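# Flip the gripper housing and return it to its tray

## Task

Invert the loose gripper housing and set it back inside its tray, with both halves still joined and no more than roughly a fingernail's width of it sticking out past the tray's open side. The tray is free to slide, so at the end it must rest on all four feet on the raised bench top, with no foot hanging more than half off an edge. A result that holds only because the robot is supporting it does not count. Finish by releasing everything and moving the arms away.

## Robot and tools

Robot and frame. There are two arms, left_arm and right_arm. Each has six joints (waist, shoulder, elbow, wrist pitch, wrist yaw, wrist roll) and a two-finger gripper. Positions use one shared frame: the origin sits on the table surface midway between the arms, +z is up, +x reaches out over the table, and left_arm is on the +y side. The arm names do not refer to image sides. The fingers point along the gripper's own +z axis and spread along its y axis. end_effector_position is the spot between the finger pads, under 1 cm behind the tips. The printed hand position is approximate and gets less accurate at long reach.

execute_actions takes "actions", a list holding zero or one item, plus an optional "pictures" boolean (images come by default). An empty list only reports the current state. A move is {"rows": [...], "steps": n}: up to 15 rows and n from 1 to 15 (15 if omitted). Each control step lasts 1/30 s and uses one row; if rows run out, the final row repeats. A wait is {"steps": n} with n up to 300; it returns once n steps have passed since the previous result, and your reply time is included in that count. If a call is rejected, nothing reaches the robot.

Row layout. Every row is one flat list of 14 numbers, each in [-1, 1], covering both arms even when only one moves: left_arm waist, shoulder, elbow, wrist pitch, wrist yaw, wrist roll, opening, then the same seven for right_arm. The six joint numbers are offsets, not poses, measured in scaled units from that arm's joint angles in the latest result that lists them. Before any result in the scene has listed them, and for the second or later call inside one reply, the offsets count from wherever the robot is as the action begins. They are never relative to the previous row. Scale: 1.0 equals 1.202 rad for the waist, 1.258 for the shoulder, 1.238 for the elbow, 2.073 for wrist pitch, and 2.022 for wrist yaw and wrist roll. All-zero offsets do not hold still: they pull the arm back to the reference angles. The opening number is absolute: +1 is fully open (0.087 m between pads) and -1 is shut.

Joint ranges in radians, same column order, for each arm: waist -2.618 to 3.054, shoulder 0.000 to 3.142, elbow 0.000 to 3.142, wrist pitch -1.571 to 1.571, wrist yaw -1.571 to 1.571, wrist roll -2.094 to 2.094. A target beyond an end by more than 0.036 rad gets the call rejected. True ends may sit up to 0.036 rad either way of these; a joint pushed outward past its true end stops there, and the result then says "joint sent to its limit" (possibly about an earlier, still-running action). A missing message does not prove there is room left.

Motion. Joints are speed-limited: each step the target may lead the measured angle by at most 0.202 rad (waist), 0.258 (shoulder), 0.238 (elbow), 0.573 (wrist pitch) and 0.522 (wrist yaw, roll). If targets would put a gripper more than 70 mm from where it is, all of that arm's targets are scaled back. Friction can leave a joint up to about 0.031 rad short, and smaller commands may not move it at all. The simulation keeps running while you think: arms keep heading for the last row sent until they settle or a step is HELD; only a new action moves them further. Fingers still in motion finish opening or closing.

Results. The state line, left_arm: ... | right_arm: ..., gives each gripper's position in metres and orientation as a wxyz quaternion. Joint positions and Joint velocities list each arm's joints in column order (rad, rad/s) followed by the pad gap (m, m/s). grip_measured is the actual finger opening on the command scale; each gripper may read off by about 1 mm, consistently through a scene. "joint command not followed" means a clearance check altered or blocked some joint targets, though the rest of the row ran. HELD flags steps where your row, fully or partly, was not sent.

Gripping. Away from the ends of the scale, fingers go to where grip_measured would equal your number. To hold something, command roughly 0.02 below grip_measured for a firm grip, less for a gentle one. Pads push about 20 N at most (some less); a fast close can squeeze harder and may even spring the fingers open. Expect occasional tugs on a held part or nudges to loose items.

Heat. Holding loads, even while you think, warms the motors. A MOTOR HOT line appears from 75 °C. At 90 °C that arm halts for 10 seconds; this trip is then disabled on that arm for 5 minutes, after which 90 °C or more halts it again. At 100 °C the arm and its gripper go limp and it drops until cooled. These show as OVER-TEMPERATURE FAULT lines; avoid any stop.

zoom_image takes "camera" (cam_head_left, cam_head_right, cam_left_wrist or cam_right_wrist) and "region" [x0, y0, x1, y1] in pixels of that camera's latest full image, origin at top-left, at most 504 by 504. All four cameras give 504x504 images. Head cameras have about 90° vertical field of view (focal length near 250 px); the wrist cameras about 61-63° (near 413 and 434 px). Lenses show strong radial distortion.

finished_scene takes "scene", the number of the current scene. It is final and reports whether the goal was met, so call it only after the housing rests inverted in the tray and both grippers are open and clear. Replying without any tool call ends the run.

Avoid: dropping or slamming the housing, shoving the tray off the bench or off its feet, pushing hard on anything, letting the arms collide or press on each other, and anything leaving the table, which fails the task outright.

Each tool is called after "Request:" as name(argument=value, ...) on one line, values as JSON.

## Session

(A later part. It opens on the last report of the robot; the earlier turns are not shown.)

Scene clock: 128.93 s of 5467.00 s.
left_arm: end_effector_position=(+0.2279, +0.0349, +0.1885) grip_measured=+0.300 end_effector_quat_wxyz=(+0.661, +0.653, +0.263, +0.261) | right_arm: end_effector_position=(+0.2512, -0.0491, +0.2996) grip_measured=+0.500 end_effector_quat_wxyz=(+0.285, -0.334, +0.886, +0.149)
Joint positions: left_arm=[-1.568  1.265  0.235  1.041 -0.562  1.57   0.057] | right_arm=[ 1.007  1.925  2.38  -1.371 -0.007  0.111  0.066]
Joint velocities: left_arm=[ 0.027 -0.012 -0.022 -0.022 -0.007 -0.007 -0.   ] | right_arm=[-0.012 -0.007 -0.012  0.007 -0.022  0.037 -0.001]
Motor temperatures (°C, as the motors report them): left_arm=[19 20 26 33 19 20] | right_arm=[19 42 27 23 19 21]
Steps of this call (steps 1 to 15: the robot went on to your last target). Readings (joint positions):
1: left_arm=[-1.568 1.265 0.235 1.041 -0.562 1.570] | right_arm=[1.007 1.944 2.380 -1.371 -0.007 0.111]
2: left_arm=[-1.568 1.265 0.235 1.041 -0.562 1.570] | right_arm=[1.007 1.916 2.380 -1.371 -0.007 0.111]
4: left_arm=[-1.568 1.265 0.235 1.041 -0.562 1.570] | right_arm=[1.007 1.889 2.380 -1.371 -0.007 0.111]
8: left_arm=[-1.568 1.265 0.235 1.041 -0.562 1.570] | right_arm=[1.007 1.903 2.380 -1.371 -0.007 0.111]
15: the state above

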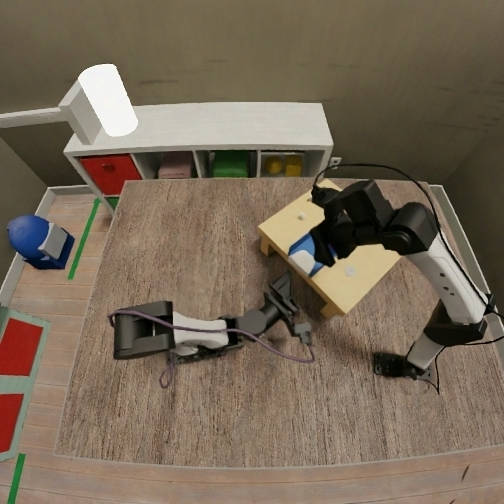

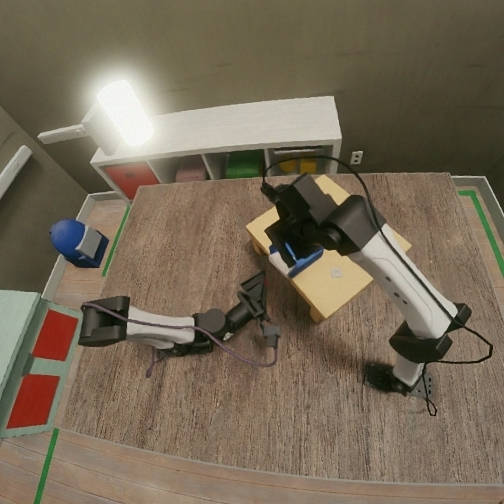

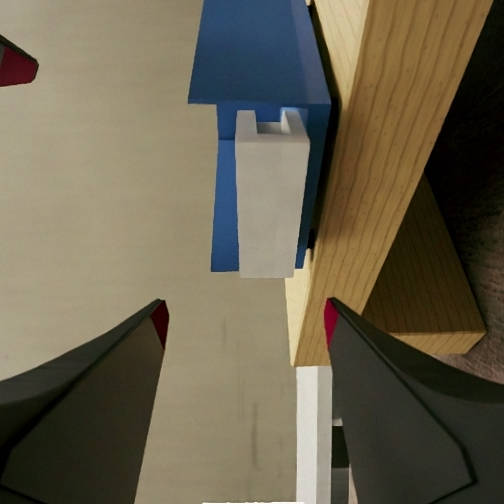

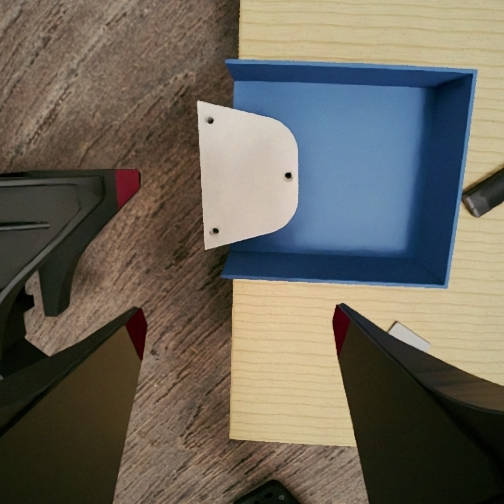

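Request:
execute_actions(actions=[{"rows":[[0.009,0.018,0.009,0.008,0.008,0,0.1,0,0,0,0,0,0,0.5],[0.018,0.036,0.018,0.016,0.016,0,0.1,0,0,0,0,0,0,0.5],[0.027,0.054,0.027,0.024,0.024,0,0.1,0,0,0,0,0,0,0.5],[0.036,0.072,0.036,0.032,0.032,0,0.1,0,0,0,0,0,0,0.5],[0.045,0.09,0.045,0.04,0.04,0,0.1,0,0,0,0,0,0,0.5],[0.054,0.108,0.054,0.048,0.046,0,0.1,0,0,0,0,0,0,0.5],[0.063,0.126,0.063,0.054,0.052,0,0.1,0,0,0,0,0,0,0.5],[0.072,0.144,0.072,0.06,0.058,0,0.1,0,0,0,0,0,0,0.5],[0.081,0.162,0.083,0.06,0.058,0,0.1,0,0,0,0,0,0,0.5],[0.092,0.182,0.094,0.06,0.058,0,0.1,0,0,0,0,0,0,0.5]]}], pictures=false)

Request:
execute_actions(actions=[{"steps":15}])

Scene clock: 134.00 s of 5467.00 s.
left_arm: end_effector_position=(+0.2571, +0.0087, +0.1717) grip_measured=+0.100 end_effector_quat_wxyz=(+0.648, +0.665, +0.262, +0.263) | right_arm: end_effector_position=(+0.2512, -0.0491, +0.2996) grip_measured=+0.500 end_effector_quat_wxyz=(+0.285, -0.334, +0.886, +0.149)
Joint positions: left_arm=[-1.465  1.484  0.33   1.13  -0.461  1.57   0.048] | right_arm=[ 1.007  1.925  2.38  -1.371 -0.007  0.111  0.066]
Joint velocities: left_arm=[ 0.012  0.007 -0.022  0.007  0.066 -0.007 -0.   ] | right_arm=[-0.012 -0.017 -0.002 -0.022  0.007 -0.051  0.001]
Motor temperatures (°C, as the motors report them): left_arm=[19 20 26 33 19 20] | right_arm=[19 41 27 24 19 21]
Steps of this call (steps 1 to 15: the robot went on to your last target; steps 16 to 90: nothing new was sent; then 1.57 s passed at rest; steps 91 to 105: all 15 steps of this action). Readings (joint positions):
91: left_arm=[-1.568 1.266 0.235 1.042 -0.560 1.570] | right_arm=[1.007 1.925 2.380 -1.371 -0.007 0.111]
92: left_arm=[-1.565 1.271 0.235 1.046 -0.556 1.570] | right_arm=[1.007 1.925 2.380 -1.371 -0.007 0.111]
94: left_arm=[-1.551 1.302 0.242 1.060 -0.540 1.570] | right_arm=[1.007 1.925 2.380 -1.371 -0.007 0.111]
98: left_arm=[-1.508 1.395 0.282 1.096 -0.498 1.570] | right_arm=[1.007 1.925 2.380 -1.371 -0.007 0.111]
105: the state above

Scene clock: 134.50 s of 5467.00 s.
left_arm: end_effector_position=(+0.2561, +0.0071, +0.1748) grip_measured=+0.100 end_effector_quat_wxyz=(+0.655, +0.661, +0.259, +0.259) | right_arm: end_effector_position=(+0.2512, -0.0491, +0.2996) grip_measured=+0.500 end_effector_quat_wxyz=(+0.285, -0.334, +0.886, +0.149)
Joint positions: left_arm=[-1.465  1.484  0.33   1.145 -0.451  1.57   0.048] | right_arm=[ 1.007  1.925  2.38  -1.371 -0.007  0.111  0.066]
Joint velocities: left_arm=[-0.002 -0.002 -0.012 -0.051  0.007 -0.051  0.   ] | right_arm=[ 0.007 -0.012 -0.002  0.037  0.051  0.007  0.   ]
Motor temperatures (°C, as the motors report them): left_arm=[19 20 26 33 19 20] | right_arm=[19 41 27 24 19 21]
Steps of this call (steps 1 to 15: the robot went on to your last target). Readings (joint positions):
1: left_arm=[-1.465 1.484 0.330 1.133 -0.459 1.570] | right_arm=[1.007 1.925 2.380 -1.371 -0.007 0.111]
2: left_arm=[-1.465 1.484 0.330 1.136 -0.457 1.570] | right_arm=[1.007 1.925 2.380 -1.371 -0.007 0.111]
4: left_arm=[-1.465 1.484 0.330 1.140 -0.454 1.570] | right_arm=[1.007 1.925 2.380 -1.371 -0.007 0.111]
8: left_arm=[-1.465 1.484 0.330 1.143 -0.452 1.570] | right_arm=[1.007 1.925 2.380 -1.371 -0.007 0.111]
15: the state above

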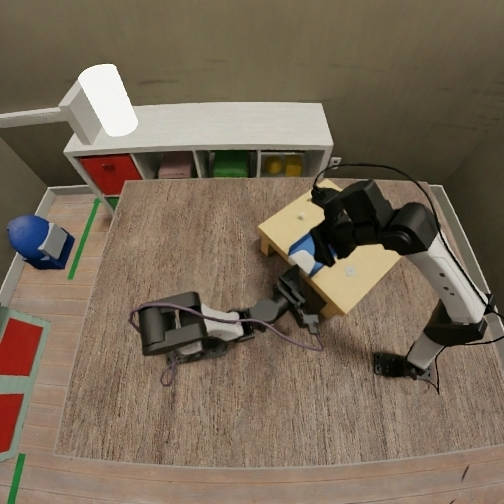

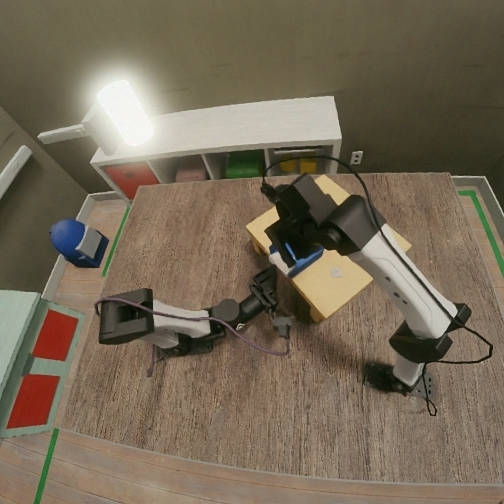

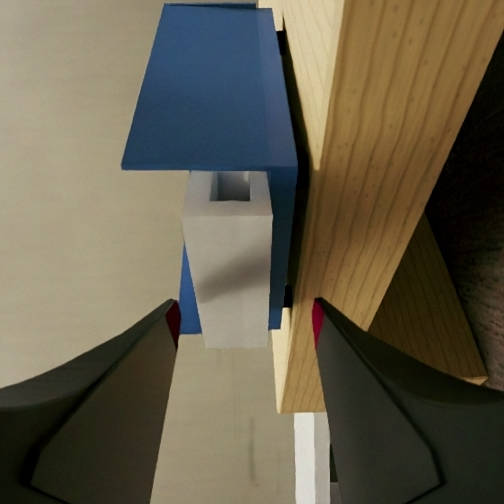

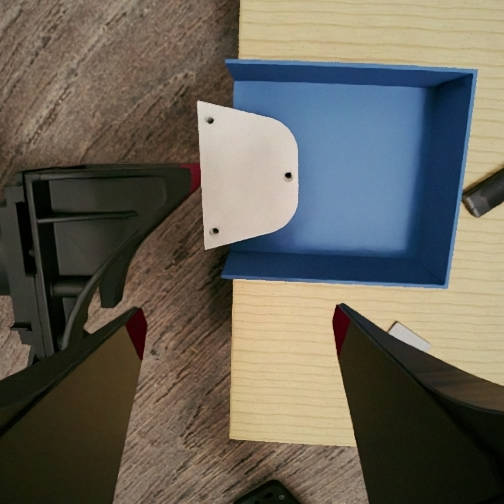

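Request:
execute_actions(actions=[{"rows":[[0.006,0.005,0.02,0,0.005,0,0.1,0,0,0,0,0,0,0.5],[0.01,0.012,0.03,0,0.01,0,0.1,0,0,0,0,0,0,0.5],[0.015,0.02,0.04,0,0.014,0,0.1,0,0,0,0,0,0,0.5],[0.02,0.028,0.048,0,0.017,0,0.1,0,0,0,0,0,0,0.5],[0.025,0.035,0.055,0,0.017,0,0.1,0,0,0,0,0,0,0.5],[0.027,0.041,0.062,0,0.017,0,0.1,0,0,0,0,0,0,0.5]]}])

Scene clock: 138.30 s of 5467.00 s.
left_arm: end_effector_position=(+0.2655, -0.0044, +0.1817) grip_measured=+0.100 end_effector_quat_wxyz=(+0.661, +0.655, +0.259, +0.258) | right_arm: end_effector_position=(+0.2512, -0.0491, +0.2996) grip_measured=+0.500 end_effector_quat_wxyz=(+0.285, -0.334, +0.886, +0.149)
Joint positions: left_arm=[-1.44   1.523  0.386  1.145 -0.423  1.57   0.048] | right_arm=[ 1.007  1.925  2.38  -1.371 -0.007  0.111  0.066]
Joint velocities: left_arm=[ 0.007 -0.002 -0.017  0.051 -0.037  0.037  0.   ] | right_arm=[-0.002 -0.012  0.007  0.022 -0.022  0.066 -0.   ]
Motor temperatures (°C, as the motors report them): left_arm=[19 21 26 33 19 20] | right_arm=[19 40 27 24 19 21]
Steps of this call (steps 1 to 15: the robot went on to your last target; steps 16 to 90: nothing new was sent; then 0.30 s passed at rest; steps 91 to 105: all 15 steps of this action). Readings (joint positions):
91: left_arm=[-1.465 1.484 0.330 1.145 -0.450 1.570] | right_arm=[1.007 1.925 2.380 -1.371 -0.007 0.111]
92: left_arm=[-1.464 1.484 0.331 1.145 -0.448 1.570] | right_arm=[1.007 1.925 2.380 -1.371 -0.007 0.111]
94: left_arm=[-1.459 1.491 0.345 1.145 -0.440 1.570] | right_arm=[1.007 1.925 2.380 -1.371 -0.007 0.111]
98: left_arm=[-1.441 1.519 0.383 1.145 -0.430 1.570] | right_arm=[1.007 1.925 2.380 -1.371 -0.007 0.111]
105: the state above

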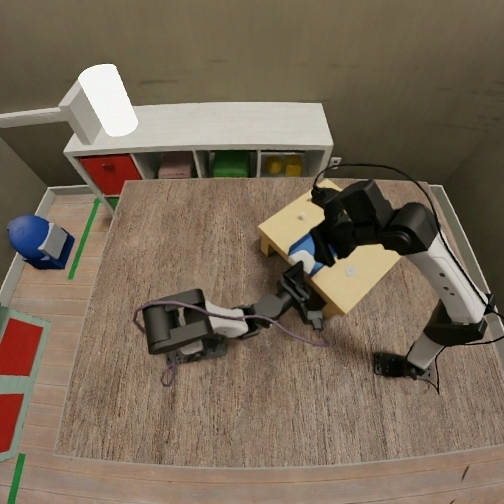

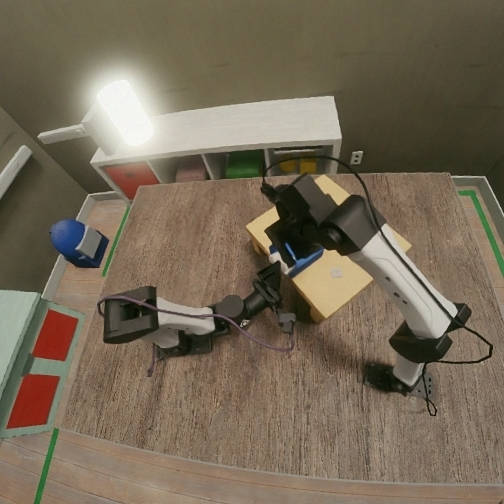

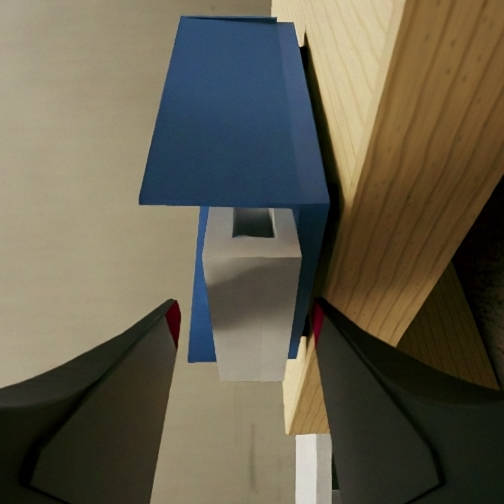

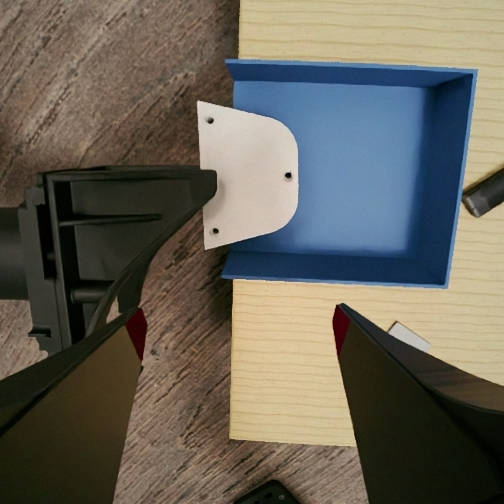

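Request:
execute_actions(actions=[{"rows":[[0.01,0.024,0.028,0,0,0,0.05,0,0,0,0,0,0,0.5],[0.01,0.024,0.028,0,0,0,0,0,0,0,0,0,0,0.5],[0.01,0.024,0.028,0,0,0,-0.05,0,0,0,0,0,0,0.5],[0.01,0.024,0.028,0,0,0,-0.1,0,0,0,0,0,0,0.5],[0.01,0.024,0.028,0,0,0,-0.15,0,0,0,0,0,0,0.5],[0.01,0.024,0.028,0,0,0,-0.2,0,0,0,0,0,0,0.5]]}])

Scene clock: 141.90 s of 5467.00 s.
left_arm: end_effector_position=(+0.2676, -0.0073, +0.1797) grip_measured=-0.200 end_effector_quat_wxyz=(+0.659, +0.657, +0.260, +0.259) | right_arm: end_effector_position=(+0.2512, -0.0491, +0.2996) grip_measured=+0.500 end_effector_quat_wxyz=(+0.285, -0.334, +0.886, +0.149)
Joint positions: left_arm=[-1.437  1.541  0.398  1.145 -0.422  1.57   0.035] | right_arm=[ 1.007  1.925  2.38  -1.371 -0.007  0.111  0.066]
Joint velocities: left_arm=[-0.007  0.007 -0.022 -0.051  0.051  0.007 -0.001] | right_arm=[-0.002  0.002 -0.017  0.051 -0.007 -0.051  0.001]
Motor temperatures (°C, as the motors report them): left_arm=[19 21 26 33 19 20] | right_arm=[19 40 27 24 19 21]
Steps of this call (steps 1 to 15: the robot went on to your last target; steps 16 to 90: nothing new was sent; then 0.10 s passed at rest; steps 91 to 105: all 15 steps of this action). Readings (joint positions):
91: left_arm=[-1.440 1.525 0.387 1.145 -0.422 1.570] | right_arm=[1.007 1.925 2.380 -1.371 -0.007 0.111]
92: left_arm=[-1.439 1.530 0.391 1.145 -0.422 1.570] | right_arm=[1.007 1.925 2.380 -1.371 -0.007 0.111]
94: left_arm=[-1.437 1.538 0.397 1.145 -0.422 1.570] | right_arm=[1.007 1.925 2.380 -1.371 -0.007 0.111]
98: left_arm=[-1.437 1.541 0.398 1.145 -0.422 1.570] | right_arm=[1.007 1.925 2.380 -1.371 -0.007 0.111]
105: the state above

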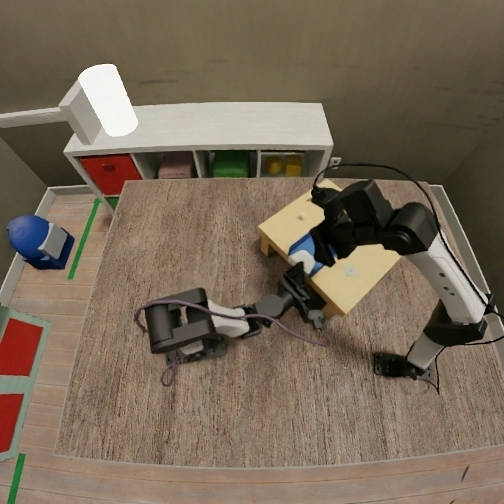

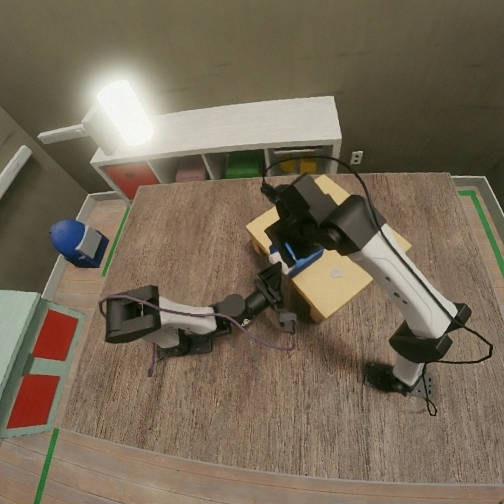

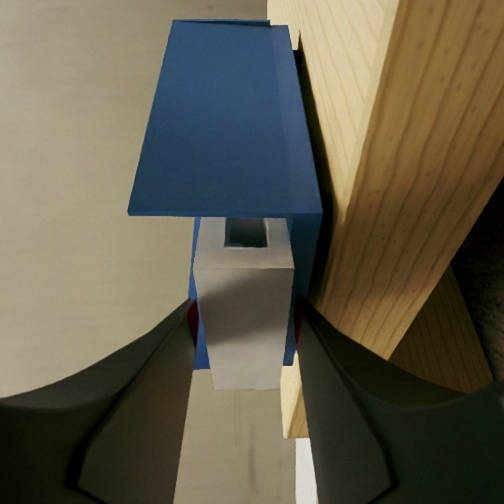

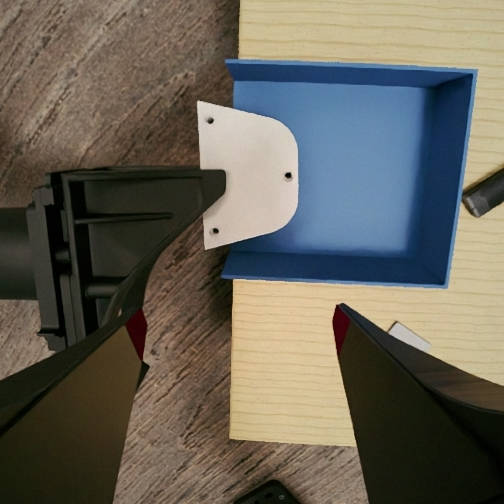

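Close; swing the right arm away a bit.

Request:
execute_actions(actions=[{"rows":[[0,0,0,0,0,0,-0.23,-0.02,0,0,0,0,0,0.5],[0,0,0,0,0,0,-0.26,-0.04,0,0,0,0,0,0.5],[0,0,0,0,0,0,-0.29,-0.06,0,0,0,0,0,0.5],[0,0,0,0,0,0,-0.32,-0.08,0,0,0,0,0,0.5],[0,0,0,0,0,0,-0.34,-0.1,0,0,0,0,0,0.5],[0,0,0,0,0,0,-0.36,-0.12,0,0,0,0,0,0.5],[0,0,0,0,0,0,-0.38,-0.12,0,0,0,0,0,0.5],[0,0,0,0,0,0,-0.4,-0.12,0,0,0,0,0,0.5],[0,0,0,0,0,0,-0.42,-0.12,0,0,0,0,0,0.5],[0,0,0,0,0,0,-0.44,-0.12,0,0,0,0,0,0.5],[0,0,0,0,0,0,-0.46,-0.12,0,0,0,0,0,0.5],[0,0,0,0,0,0,-0.48,-0.12,0,0,0,0,0,0.5]]}], pictures=false)

Scene clock: 145.27 s of 5467.00 s.
left_arm: end_effector_position=(+0.2676, -0.0073, +0.1797) grip_measured=-0.390 end_effector_quat_wxyz=(+0.659, +0.657, +0.260, +0.259) | right_arm: end_effector_position=(+0.2957, -0.0953, +0.2995) grip_measured=+0.500 end_effector_quat_wxyz=(+0.296, -0.266, +0.909, +0.126)
Joint positions: left_arm=[-1.437  1.541  0.398  1.145 -0.422  1.57   0.027] | right_arm=[ 0.856  1.925  2.38  -1.371 -0.006  0.111  0.066]
Joint velocities: left_arm=[ 0.007 -0.017 -0.002 -0.066 -0.007 -0.007  0.   ] | right_arm=[ 0.002 -0.012  0.002 -0.022  0.022  0.037 -0.   ]
Motor temperatures (°C, as the motors report them): left_arm=[19 21 26 33 19 20] | right_arm=[19 40 27 24 19 21]
Steps of this call (steps 1 to 15: the robot went on to your last target; steps 16 to 86: nothing new was sent; steps 87 to 101: all 15 steps of this action). Readings (joint positions):
87: left_arm=[-1.437 1.541 0.398 1.145 -0.422 1.570] | right_arm=[1.005 1.925 2.380 -1.371 -0.007 0.111]
88: left_arm=[-1.437 1.541 0.398 1.145 -0.422 1.570] | right_arm=[1.000 1.925 2.380 -1.371 -0.008 0.111]
90: left_arm=[-1.437 1.541 0.398 1.145 -0.422 1.570] | right_arm=[0.972 1.925 2.380 -1.371 -0.009 0.111]
94: left_arm=[-1.437 1.541 0.398 1.145 -0.422 1.570] | right_arm=[0.876 1.925 2.380 -1.371 -0.009 0.111]
101: the state above

Request:
execute_actions(actions=[{"rows":[[-0.009,-0.025,-0.012,-0.004,-0.007,0,-0.43,0,0,0,0,0,0,0.5],[-0.018,-0.043,-0.024,-0.008,-0.014,0,-0.43,0,0,0,0,0,0,0.5],[-0.027,-0.061,-0.036,-0.012,-0.021,0,-0.43,0,0,0,0,0,0,0.5],[-0.036,-0.079,-0.048,-0.016,-0.028,0,-0.43,0,0,0,0,0,0,0.5],[-0.045,-0.097,-0.06,-0.02,-0.035,0,-0.43,0,0,0,0,0,0,0.5],[-0.054,-0.115,-0.072,-0.024,-0.042,0,-0.43,0,0,0,0,0,0,0.5],[-0.063,-0.133,-0.084,-0.028,-0.049,0,-0.43,0,0,0,0,0,0,0.5],[-0.072,-0.151,-0.096,-0.032,-0.056,0,-0.43,0,0,0,0,0,0,0.5],[-0.081,-0.169,-0.108,-0.036,-0.063,0,-0.43,0,0,0,0,0,0,0.5],[-0.09,-0.187,-0.12,-0.04,-0.07,0,-0.43,0,0,0,0,0,0,0.5],[-0.1,-0.205,-0.132,-0.045,-0.07,0,-0.43,0,0,0,0,0,0,0.5],[-0.112,-0.225,-0.144,-0.05,-0.07,0,-0.43,0,0,0,0,0,0,0.5]]}], pictures=false)

Request:
execute_actions(actions=[{"steps":12}])

Scene clock: 150.20 s of 5467.00 s.
left_arm: end_effector_position=(+0.2276, +0.0316, +0.1949) grip_measured=-0.390 end_effector_quat_wxyz=(+0.674, +0.644, +0.259, +0.254) | right_arm: end_effector_position=(+0.2957, -0.0953, +0.2995) grip_measured=+0.500 end_effector_quat_wxyz=(+0.296, -0.266, +0.909, +0.126)
Joint positions: left_arm=[-1.562  1.272  0.239  1.076 -0.539  1.57   0.027] | right_arm=[ 0.856  1.925  2.38  -1.371 -0.006  0.111  0.066]
Joint velocities: left_arm=[-0.032 -0.105 -0.042 -0.125 -0.095  0.007  0.002] | right_arm=[ 0.012  0.002  0.017 -0.022 -0.037 -0.007 -0.   ]
Motor temperatures (°C, as the motors report them): left_arm=[19 21 26 33 19 20] | right_arm=[19 39 27 24 19 21]
Steps of this call (steps 1 to 15: the robot went on to your last target; steps 16 to 90: nothing new was sent; then 1.43 s passed at rest; steps 91 to 105: all 15 steps of this action). Readings (joint positions):
91: left_arm=[-1.437 1.539 0.398 1.144 -0.423 1.570] | right_arm=[0.856 1.925 2.380 -1.371 -0.006 0.111]
92: left_arm=[-1.438 1.532 0.396 1.141 -0.427 1.570] | right_arm=[0.856 1.925 2.380 -1.371 -0.006 0.111]
94: left_arm=[-1.452 1.499 0.381 1.133 -0.441 1.570] | right_arm=[0.856 1.925 2.380 -1.371 -0.006 0.111]
98: left_arm=[-1.497 1.403 0.326 1.118 -0.480 1.570] | right_arm=[0.856 1.925 2.380 -1.371 -0.006 0.111]
105: the state above

Scene clock: 150.60 s of 5467.00 s.
left_arm: end_effector_position=(+0.2289, +0.0342, +0.1907) grip_measured=-0.390 end_effector_quat_wxyz=(+0.665, +0.649, +0.264, +0.260) | right_arm: end_effector_position=(+0.2957, -0.0953, +0.2995) grip_measured=+0.500 end_effector_quat_wxyz=(+0.296, -0.266, +0.909, +0.126)
Joint positions: left_arm=[-1.563  1.27   0.238  1.055 -0.557  1.57   0.027] | right_arm=[ 0.856  1.925  2.38  -1.371 -0.006  0.111  0.066]
Joint velocities: left_arm=[-0.002  0.012 -0.002 -0.051  0.007 -0.037  0.001] | right_arm=[ 0.012 -0.007  0.002 -0.007 -0.066 -0.007 -0.001]
Motor temperatures (°C, as the motors report them): left_arm=[19 21 26 33 19 20] | right_arm=[19 39 27 24 19 21]
Steps of this call (steps 1 to 12: the robot went on to your last target). Readings (joint positions):
1: left_arm=[-1.563 1.270 0.238 1.072 -0.543 1.570] | right_arm=[0.856 1.925 2.380 -1.371 -0.006 0.111]
2: left_arm=[-1.563 1.270 0.238 1.068 -0.546 1.570] | right_arm=[0.856 1.925 2.380 -1.371 -0.006 0.111]
4: left_arm=[-1.563 1.270 0.238 1.062 -0.550 1.570] | right_arm=[0.856 1.925 2.380 -1.371 -0.006 0.111]
8: left_arm=[-1.563 1.270 0.238 1.057 -0.555 1.570] | right_arm=[0.856 1.925 2.380 -1.371 -0.006 0.111]
12: the state above

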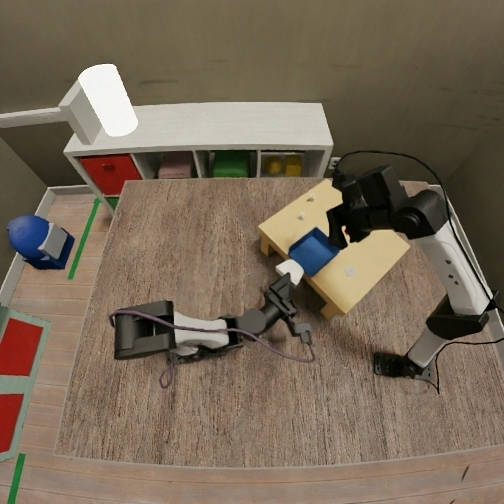

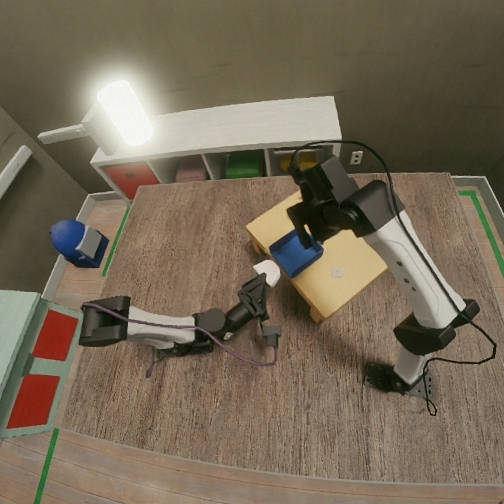

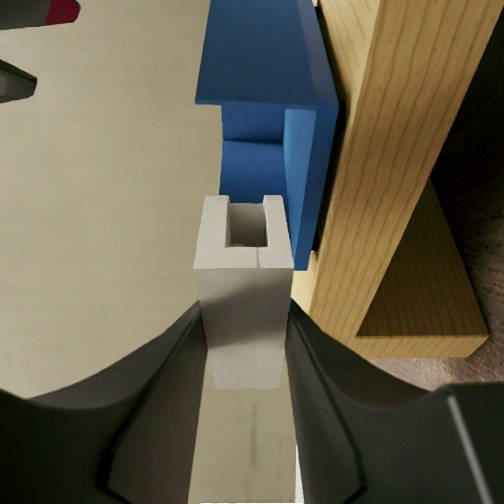

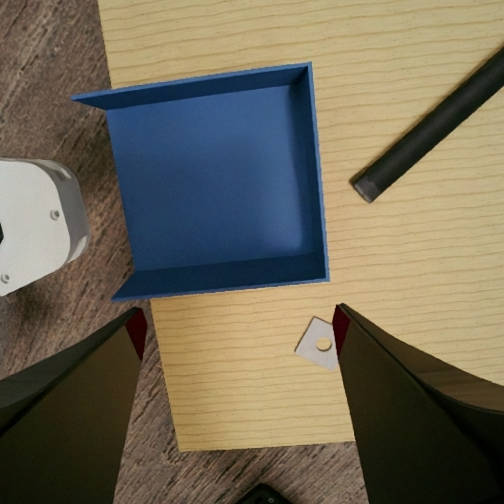

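Request:
execute_actions(actions=[{"rows":[[0,-0.03,-0.015,-0.012,0,-0.06,-0.43,0,0,0,0,0,0,0.5],[0,-0.06,-0.03,-0.024,0,-0.12,-0.43,0,0,0,0,0,0,0.5],[0,-0.09,-0.045,-0.036,0,-0.18,-0.43,0,0,0,0,0,0,0.5],[0,-0.12,-0.06,-0.048,0,-0.24,-0.43,0,0,0,0,0,0,0.5],[0,-0.15,-0.07,-0.06,0,-0.3,-0.43,0,0,0,0,0,0,0.5],[0,-0.18,-0.08,-0.072,0,-0.36,-0.43,0,0,0,0,0,0,0.5],[0,-0.21,-0.09,-0.084,0,-0.42,-0.43,0,0,0,0,0,0,0.5],[0,-0.223,-0.096,-0.096,0,-0.48,-0.43,0,0,0,0,0,0,0.5],[0.03,-0.223,-0.096,-0.096,0.03,-0.54,-0.43,0,0,0,0,0,0,0.5],[0.06,-0.223,-0.096,-0.096,0.06,-0.6,-0.43,0,0,0,0,0,0,0.5],[0.1,-0.223,-0.096,-0.096,0.09,-0.66,-0.43,0,0,0,0,0,0,0.5],[0.14,-0.223,-0.096,-0.096,0.12,-0.72,-0.43,0,0,0,0,0,0,0.5],[0.18,-0.223,-0.096,-0.096,0.15,-0.78,-0.43,0,0,0,0,0,0,0.5],[0.22,-0.223,-0.096,-0.096,0.18,-0.84,-0.43,0,0,0,0,0,0,0.5],[0.456,-0.223,-0.096,-0.096,0.277,-1,-0.43,0,0,0,0,0,0,0.5]]}], pictures=false)

Request:
execute_actions(actions=[{"steps":15}], pictures=false)

Request:
execute_actions(actions=[{"rows":[[0,0,0,0,0,-0.1,-0.43,0.02,0,0,0,0,0,0.5],[0,0,0,0,0,-0.2,-0.43,0.04,0,0,0,0,0,0.5],[0,0,0,0,0,-0.565,-0.43,0.06,0,0,0,0,0,0.5],[0,0,0,0,0,-0.565,-0.43,0.06,0,0,0,0,0,0.5],[0,0,0,0,0,-0.565,-0.43,0.06,0,0,0,0,0,0.5],[0,0,0,0,0,-0.565,-0.43,0.08,0,0,0,0,0,0.5],[0,0,0,0,0,-0.565,-0.43,0.1,0,0,0,0,0,0.5],[0,0,0,0,0,-0.565,-0.43,0.12,0,0,0,0,0,0.5]]}], pictures=false)

Request:
execute_actions(actions=[{"steps":15}])

Scene clock: 160.43 s of 5467.00 s.
left_arm: end_effector_position=(+0.2366, +0.0609, +0.1566) grip_measured=-0.390 end_effector_quat_wxyz=(+0.696, +0.383, +0.583, -0.167) | right_arm: end_effector_position=(+0.2957, -0.0953, +0.2995) grip_measured=+0.500 end_effector_quat_wxyz=(+0.296, -0.266, +0.909, +0.126)
Joint positions: left_arm=[-1.329  1.     0.141  0.887 -0.317  0.355  0.027] | right_arm=[ 0.856  1.925  2.38  -1.371 -0.006  0.111  0.066]
Joint velocities: left_arm=[ 1.98   0.007  0.007 -0.183  2.337 -2.85  -0.001] | right_arm=[-0.022 -0.017  0.012 -0.066 -0.066 -0.037  0.001]
Motor temperatures (°C, as the motors report them): left_arm=[19 21 25 33 19 20] | right_arm=[19 39 27 25 19 21]
Steps of this call (steps 1 to 30: the robot went on to your last target; steps 31 to 90: nothing new was sent; then 6.33 s passed at rest; steps 91 to 105: all 15 steps of this action). Readings (joint positions):
91: left_arm=[-1.563 1.268 0.238 1.050 -0.558 1.554] | right_arm=[0.856 1.925 2.380 -1.371 -0.006 0.111]
92: left_arm=[-1.563 1.256 0.236 1.041 -0.557 1.517] | right_arm=[0.856 1.925 2.380 -1.371 -0.006 0.111]
94: left_arm=[-1.563 1.201 0.214 1.017 -0.557 1.396] | right_arm=[0.856 1.925 2.380 -1.371 -0.006 0.111]
98: left_arm=[-1.563 1.048 0.157 0.954 -0.557 1.039] | right_arm=[0.856 1.925 2.380 -1.371 -0.006 0.111]
105: the state above

Scene clock: 160.93 s of 5467.00 s.
left_arm: end_effector_position=(+0.2543, +0.0676, +0.1528) grip_measured=-0.389 end_effector_quat_wxyz=(+0.581, +0.140, +0.691, -0.407) | right_arm: end_effector_position=(+0.2957, -0.0953, +0.2995) grip_measured=+0.500 end_effector_quat_wxyz=(+0.296, -0.266, +0.909, +0.126)
Joint positions: left_arm=[-1.021  1.     0.141  0.866 -0.015 -0.411  0.027] | right_arm=[ 0.856  1.925  2.38  -1.371 -0.006  0.111  0.066]
Joint velocities: left_arm=[-0.007  0.002 -0.002 -0.037  0.095 -0.3    0.   ] | right_arm=[-0.002 -0.002 -0.022 -0.037 -0.095  0.007  0.   ]
Motor temperatures (°C, as the motors report them): left_arm=[19 21 25 33 19 20] | right_arm=[19 39 27 25 19 21]
Steps of this call (steps 1 to 15: the robot went on to your last target). Readings (joint positions):
1: left_arm=[-1.258 1.000 0.141 0.882 -0.250 0.257] | right_arm=[0.856 1.925 2.380 -1.371 -0.006 0.111]
2: left_arm=[-1.186 1.000 0.141 0.878 -0.198 0.159] | right_arm=[0.856 1.925 2.380 -1.371 -0.006 0.111]
4: left_arm=[-1.067 1.000 0.141 0.872 -0.134 -0.035] | right_arm=[0.856 1.925 2.380 -1.371 -0.006 0.111]
8: left_arm=[-1.021 1.000 0.141 0.869 -0.063 -0.279] | right_arm=[0.856 1.925 2.380 -1.371 -0.006 0.111]
15: the state above

Scene clock: 161.43 s of 5467.00 s.
left_arm: end_effector_position=(+0.2360, +0.0507, +0.1859) grip_measured=-0.389 end_effector_quat_wxyz=(+0.302, -0.220, +0.669, -0.642) | right_arm: end_effector_position=(+0.2527, -0.0504, +0.2995) grip_measured=+0.500 end_effector_quat_wxyz=(+0.286, -0.332, +0.887, +0.147)
Joint positions: left_arm=[-1.021  1.     0.141  0.866 -0.013 -1.448  0.027] | right_arm=[ 1.003  1.925  2.38  -1.371 -0.005  0.111  0.066]
Joint velocities: left_arm=[-0.007 -0.002  0.007 -0.022 -0.037 -0.652 -0.001] | right_arm=[-0.007 -0.002  0.002  0.007  0.051 -0.022 -0.   ]
Motor temperatures (°C, as the motors report them): left_arm=[19 21 25 33 19 20] | right_arm=[19 39 27 25 19 21]
Steps of this call (steps 1 to 15: all 15 steps of this action). Readings (joint positions):
1: left_arm=[-1.021 1.000 0.141 0.866 -0.013 -0.440] | right_arm=[0.857 1.925 2.380 -1.371 -0.006 0.111]
2: left_arm=[-1.021 1.000 0.141 0.866 -0.013 -0.501] | right_arm=[0.862 1.925 2.380 -1.371 -0.005 0.111]
4: left_arm=[-1.021 1.000 0.141 0.866 -0.013 -0.689] | right_arm=[0.888 1.925 2.380 -1.371 -0.004 0.111]
8: left_arm=[-1.021 1.000 0.141 0.866 -0.013 -1.079] | right_arm=[0.952 1.925 2.380 -1.371 -0.004 0.111]
15: the state above

Scene clock: 161.93 s of 5467.00 s.
left_arm: end_effector_position=(+0.2358, +0.0505, +0.1898) grip_measured=-0.389 end_effector_quat_wxyz=(+0.272, -0.251, +0.658, -0.655) | right_arm: end_effector_position=(+0.2527, -0.0504, +0.2995) grip_measured=+0.500 end_effector_quat_wxyz=(+0.286, -0.332, +0.887, +0.147)
Joint positions: left_arm=[-1.021  1.     0.141  0.866 -0.013 -1.542  0.027] | right_arm=[ 1.003  1.925  2.38  -1.371 -0.005  0.111  0.066]
Joint velocities: left_arm=[-0.017 -0.012  0.007  0.007 -0.066 -0.007  0.   ] | right_arm=[-0.002 -0.007  0.002  0.022 -0.051 -0.051 -0.   ]
Motor temperatures (°C, as the motors report them): left_arm=[19 21 25 33 19 20] | right_arm=[19 39 27 25 19 21]
Steps of this call (steps 1 to 15: the robot went on to your last target). Readings (joint positions):
1: left_arm=[-1.021 1.000 0.141 0.866 -0.013 -1.468] | right_arm=[1.003 1.925 2.380 -1.371 -0.005 0.111]
2: left_arm=[-1.021 1.000 0.141 0.866 -0.013 -1.484] | right_arm=[1.003 1.925 2.380 -1.371 -0.005 0.111]
4: left_arm=[-1.021 1.000 0.141 0.866 -0.013 -1.506] | right_arm=[1.003 1.925 2.380 -1.371 -0.005 0.111]
8: left_arm=[-1.021 1.000 0.141 0.866 -0.013 -1.529] | right_arm=[1.003 1.925 2.380 -1.371 -0.005 0.111]
15: the state above

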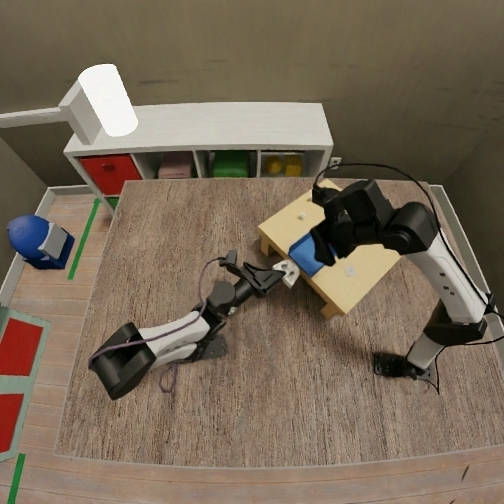

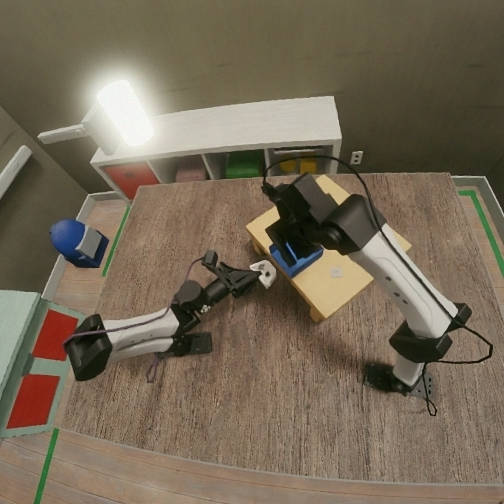

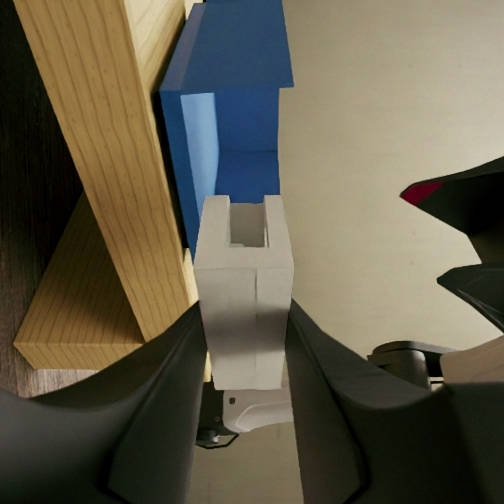

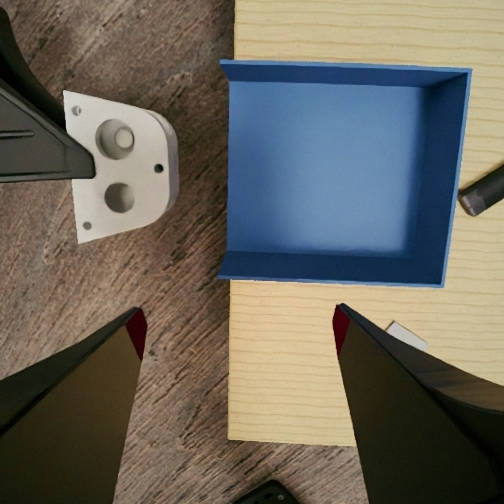

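Request:
execute_actions(actions=[{"rows":[[0,0.025,0.02,0.015,0,-0.017,-0.43,0,0,0,0,0,0,0.5],[0,0.05,0.031,0.027,0,-0.017,-0.43,0,0,0,0,0,0,0.5],[0,0.075,0.042,0.039,0,-0.017,-0.43,0,0,0,0,0,0,0.5],[0,0.1,0.053,0.051,0,-0.017,-0.43,0,0,0,0,0,0,0.5],[0,0.125,0.064,0.063,0,-0.017,-0.43,0,0,0,0,0,0,0.5],[0,0.15,0.075,0.075,0,-0.017,-0.43,0,0,0,0,0,0,0.5],[0,0.175,0.086,0.087,0,-0.017,-0.43,0,0,0,0,0,0,0.5],[0,0.2,0.097,0.099,0,-0.017,-0.43,0,0,0,0,0,0,0.5],[0,0.225,0.108,0.111,0,-0.017,-0.43,0,0,0,0,0,0,0.5],[0,0.25,0.119,0.123,0,-0.017,-0.43,0,0,0,0,0,0,0.5],[0,0.275,0.13,0.128,0,-0.017,-0.43,0,0,0,0,0,0,0.5],[0,0.29,0.141,0.128,0,-0.017,-0.43,0,0,0,0,0,0,0.5],[0,0.305,0.152,0.128,0,-0.017,-0.43,0,0,0,0,0,0,0.5],[0,0.32,0.163,0.128,0,-0.017,-0.43,0,0,0,0,0,0,0.5],[0,0.335,0.163,0.128,0,-0.017,-0.43,0,0,0,0,0,0,0.5]]}], pictures=false)

Request:
execute_actions(actions=[{"steps":15}])

Scene clock: 168.40 s of 5467.00 s.
left_arm: end_effector_position=(+0.2743, +0.0086, +0.1857) grip_measured=-0.389 end_effector_quat_wxyz=(+0.262, -0.261, +0.658, -0.656) | right_arm: end_effector_position=(+0.2527, -0.0504, +0.2995) grip_measured=+0.500 end_effector_quat_wxyz=(+0.286, -0.332, +0.887, +0.147)
Joint positions: left_arm=[-1.021  1.379  0.308  1.07  -0.013 -1.568  0.027] | right_arm=[ 1.003  1.925  2.38  -1.371 -0.005  0.111  0.066]
Joint velocities: left_arm=[-0.002  0.549  0.3    0.3    0.022 -0.022  0.   ] | right_arm=[-0.007 -0.002  0.002  0.051 -0.022  0.007  0.   ]
Motor temperatures (°C, as the motors report them): left_arm=[19 21 26 33 19 20] | right_arm=[19 38 27 25 19 21]
Steps of this call (steps 1 to 15: the robot went on to your last target; steps 16 to 90: nothing new was sent; then 2.97 s passed at rest; steps 91 to 105: all 15 steps of this action). Readings (joint positions):
91: left_arm=[-1.021 1.003 0.141 0.868 -0.013 -1.548] | right_arm=[1.003 1.925 2.380 -1.371 -0.005 0.111]
92: left_arm=[-1.021 1.013 0.143 0.874 -0.013 -1.553] | right_arm=[1.003 1.925 2.380 -1.371 -0.005 0.111]
94: left_arm=[-1.021 1.060 0.159 0.893 -0.013 -1.558] | right_arm=[1.003 1.925 2.380 -1.371 -0.005 0.111]
98: left_arm=[-1.021 1.187 0.212 0.957 -0.013 -1.565] | right_arm=[1.003 1.925 2.380 -1.371 -0.005 0.111]
105: the state above

Scene clock: 168.90 s of 5467.00 s.
left_arm: end_effector_position=(+0.2776, +0.0051, +0.1868) grip_measured=-0.389 end_effector_quat_wxyz=(+0.263, -0.260, +0.654, -0.660) | right_arm: end_effector_position=(+0.2527, -0.0504, +0.2995) grip_measured=+0.500 end_effector_quat_wxyz=(+0.286, -0.332, +0.887, +0.147)
Joint positions: left_arm=[-1.021  1.413  0.32   1.102 -0.013 -1.569  0.027] | right_arm=[ 1.003  1.925  2.38  -1.371 -0.005  0.111  0.066]
Joint velocities: left_arm=[-0.002 -0.017 -0.017  0.022 -0.022  0.007 -0.001] | right_arm=[-0.007 -0.007  0.007  0.007 -0.022 -0.022  0.   ]
Motor temperatures (°C, as the motors report them): left_arm=[19 21 26 33 19 20] | right_arm=[19 38 27 25 19 21]
Steps of this call (steps 1 to 15: the robot went on to your last target). Readings (joint positions):
1: left_arm=[-1.021 1.395 0.316 1.078 -0.013 -1.568] | right_arm=[1.003 1.925 2.380 -1.371 -0.005 0.111]
2: left_arm=[-1.021 1.405 0.320 1.082 -0.013 -1.568] | right_arm=[1.003 1.925 2.380 -1.371 -0.005 0.111]
4: left_arm=[-1.021 1.412 0.320 1.087 -0.013 -1.568] | right_arm=[1.003 1.925 2.380 -1.371 -0.005 0.111]
8: left_arm=[-1.021 1.413 0.320 1.096 -0.013 -1.568] | right_arm=[1.003 1.925 2.380 -1.371 -0.005 0.111]
15: the state above

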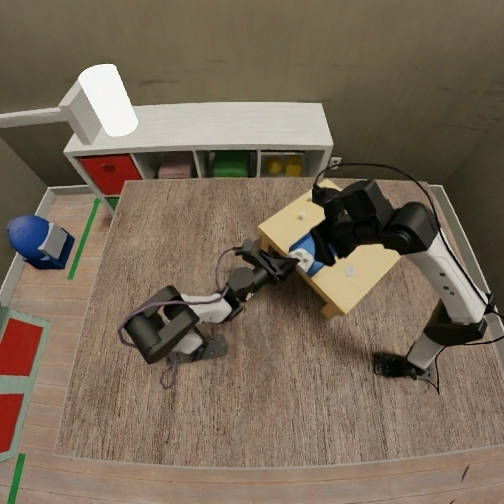

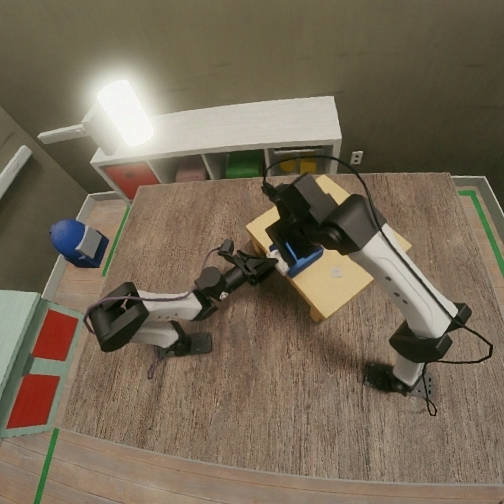

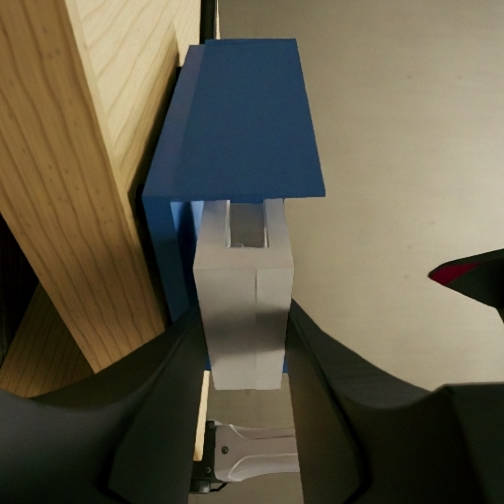

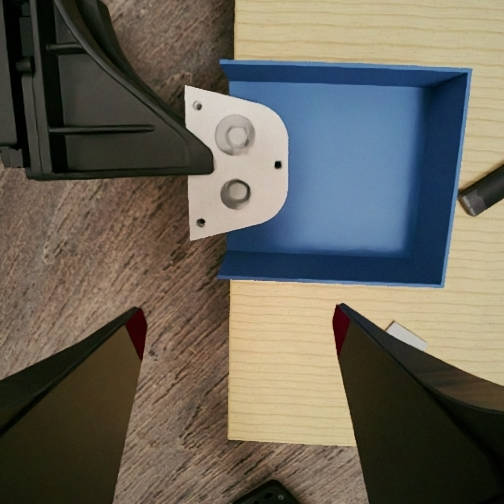

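Request:
execute_actions(actions=[{"rows":[[-0.012,0.012,0,0.02,0,0,-0.43,0,0,0,0,0,0,0.5],[-0.012,0.016,0,0.025,0,0,-0.43,0,0,0,0,0,0,0.5],[-0.012,0.02,0,0.03,0,0,-0.43,0,0,0,0,0,0,0.5],[-0.012,0.024,0,0.036,0,0,-0.43,0,0,0,0,0,0,0.5],[-0.012,0.028,0,0.036,0,0,-0.43,0,0,0,0,0,0,0.5],[-0.012,0.032,0,0.036,0,0,-0.43,0,0,0,0,0,0,0.5],[-0.012,0.036,0,0.036,0,0,-0.43,0,0,0,0,0,0,0.5],[-0.012,0.04,0,0.036,0,0,-0.43,0,0,0,0,0,0,0.5],[-0.012,0.044,0,0.036,0,0,-0.43,0,0,0,0,0,0,0.5],[-0.012,0.048,0,0.036,0,0,-0.43,0,0,0,0,0,0,0.5],[-0.012,0.052,0,0.036,0,0,-0.43,0,0,0,0,0,0,0.5]]}], pictures=false)

Request:
execute_actions(actions=[{"steps":10}])

Scene clock: 173.53 s of 5467.00 s.
left_arm: end_effector_position=(+0.2780, +0.0011, +0.1801) grip_measured=-0.390 end_effector_quat_wxyz=(+0.261, -0.258, +0.655, -0.661) | right_arm: end_effector_position=(+0.2527, -0.0504, +0.2995) grip_measured=+0.500 end_effector_quat_wxyz=(+0.286, -0.332, +0.887, +0.147)
Joint positions: left_arm=[-1.027  1.464  0.32   1.154 -0.013 -1.569  0.027] | right_arm=[ 1.003  1.925  2.38  -1.371 -0.005  0.111  0.066]
Joint velocities: left_arm=[ 0.007  0.012 -0.007 -0.066 -0.007 -0.007 -0.002] | right_arm=[-0.007 -0.002 -0.017  0.022  0.022  0.007  0.   ]
Motor temperatures (°C, as the motors report them): left_arm=[19 21 26 34 19 20] | right_arm=[19 38 27 25 19 21]
Steps of this call (steps 1 to 15: the robot went on to your last target; steps 16 to 90: nothing new was sent; then 1.13 s passed at rest; steps 91 to 105: all 15 steps of this action). Readings (joint positions):
91: left_arm=[-1.022 1.413 0.320 1.104 -0.013 -1.569] | right_arm=[1.003 1.925 2.380 -1.371 -0.005 0.111]
92: left_arm=[-1.023 1.414 0.320 1.107 -0.013 -1.569] | right_arm=[1.003 1.925 2.380 -1.371 -0.005 0.111]
94: left_arm=[-1.026 1.421 0.320 1.121 -0.013 -1.569] | right_arm=[1.003 1.925 2.380 -1.371 -0.005 0.111]
98: left_arm=[-1.027 1.442 0.320 1.139 -0.013 -1.569] | right_arm=[1.003 1.925 2.380 -1.371 -0.005 0.111]
105: the state above

Scene clock: 173.87 s of 5467.00 s.
left_arm: end_effector_position=(+0.2780, +0.0011, +0.1802) grip_measured=-0.390 end_effector_quat_wxyz=(+0.261, -0.258, +0.655, -0.661) | right_arm: end_effector_position=(+0.2527, -0.0504, +0.2995) grip_measured=+0.500 end_effector_quat_wxyz=(+0.286, -0.332, +0.887, +0.147)
Joint positions: left_arm=[-1.027  1.465  0.32   1.154 -0.013 -1.569  0.027] | right_arm=[ 1.003  1.925  2.38  -1.371 -0.005  0.111  0.066]
Joint velocities: left_arm=[-0.002 -0.002  0.007 -0.022 -0.007  0.022  0.   ] | right_arm=[-0.007 -0.007  0.007 -0.081 -0.022  0.022  0.   ]
Motor temperatures (°C, as the motors report them): left_arm=[19 21 26 34 19 20] | right_arm=[19 38 27 25 19 21]
Steps of this call (steps 1 to 10: the robot went on to your last target). Readings (joint positions):
1: left_arm=[-1.027 1.465 0.320 1.154 -0.013 -1.569] | right_arm=[1.003 1.925 2.380 -1.371 -0.005 0.111]
2: left_arm=[-1.027 1.465 0.320 1.154 -0.013 -1.569] | right_arm=[1.003 1.925 2.380 -1.371 -0.005 0.111]
4: left_arm=[-1.027 1.465 0.320 1.154 -0.013 -1.569] | right_arm=[1.003 1.925 2.380 -1.371 -0.005 0.111]
8: left_arm=[-1.027 1.465 0.320 1.154 -0.013 -1.569] | right_arm=[1.003 1.925 2.380 -1.371 -0.005 0.111]
10: the state above

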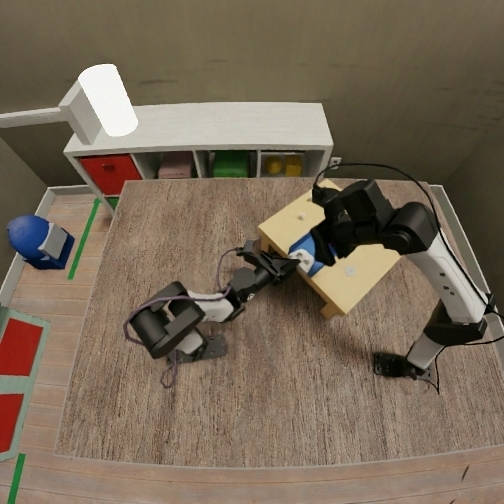

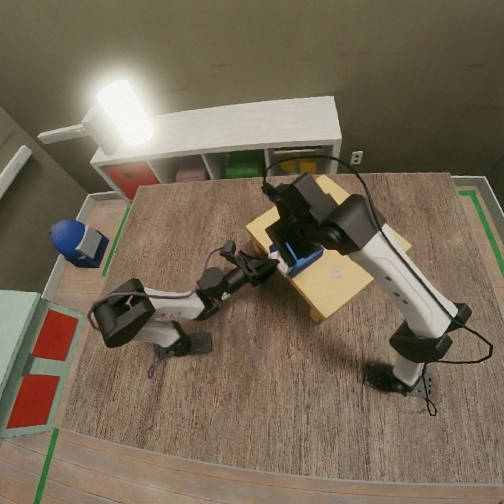

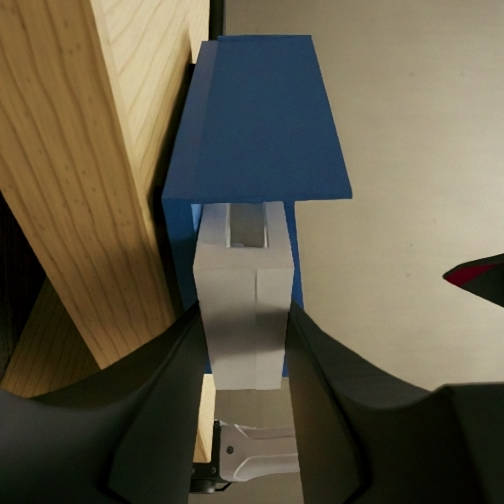

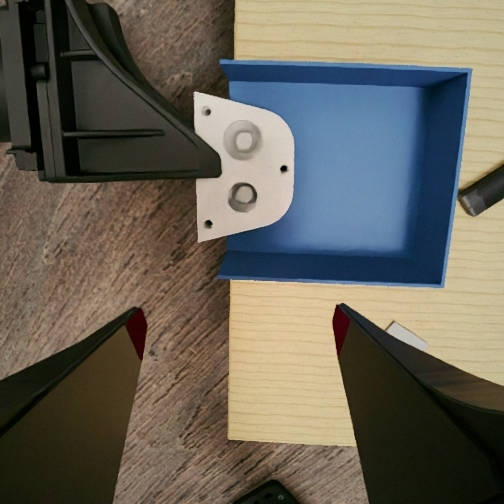

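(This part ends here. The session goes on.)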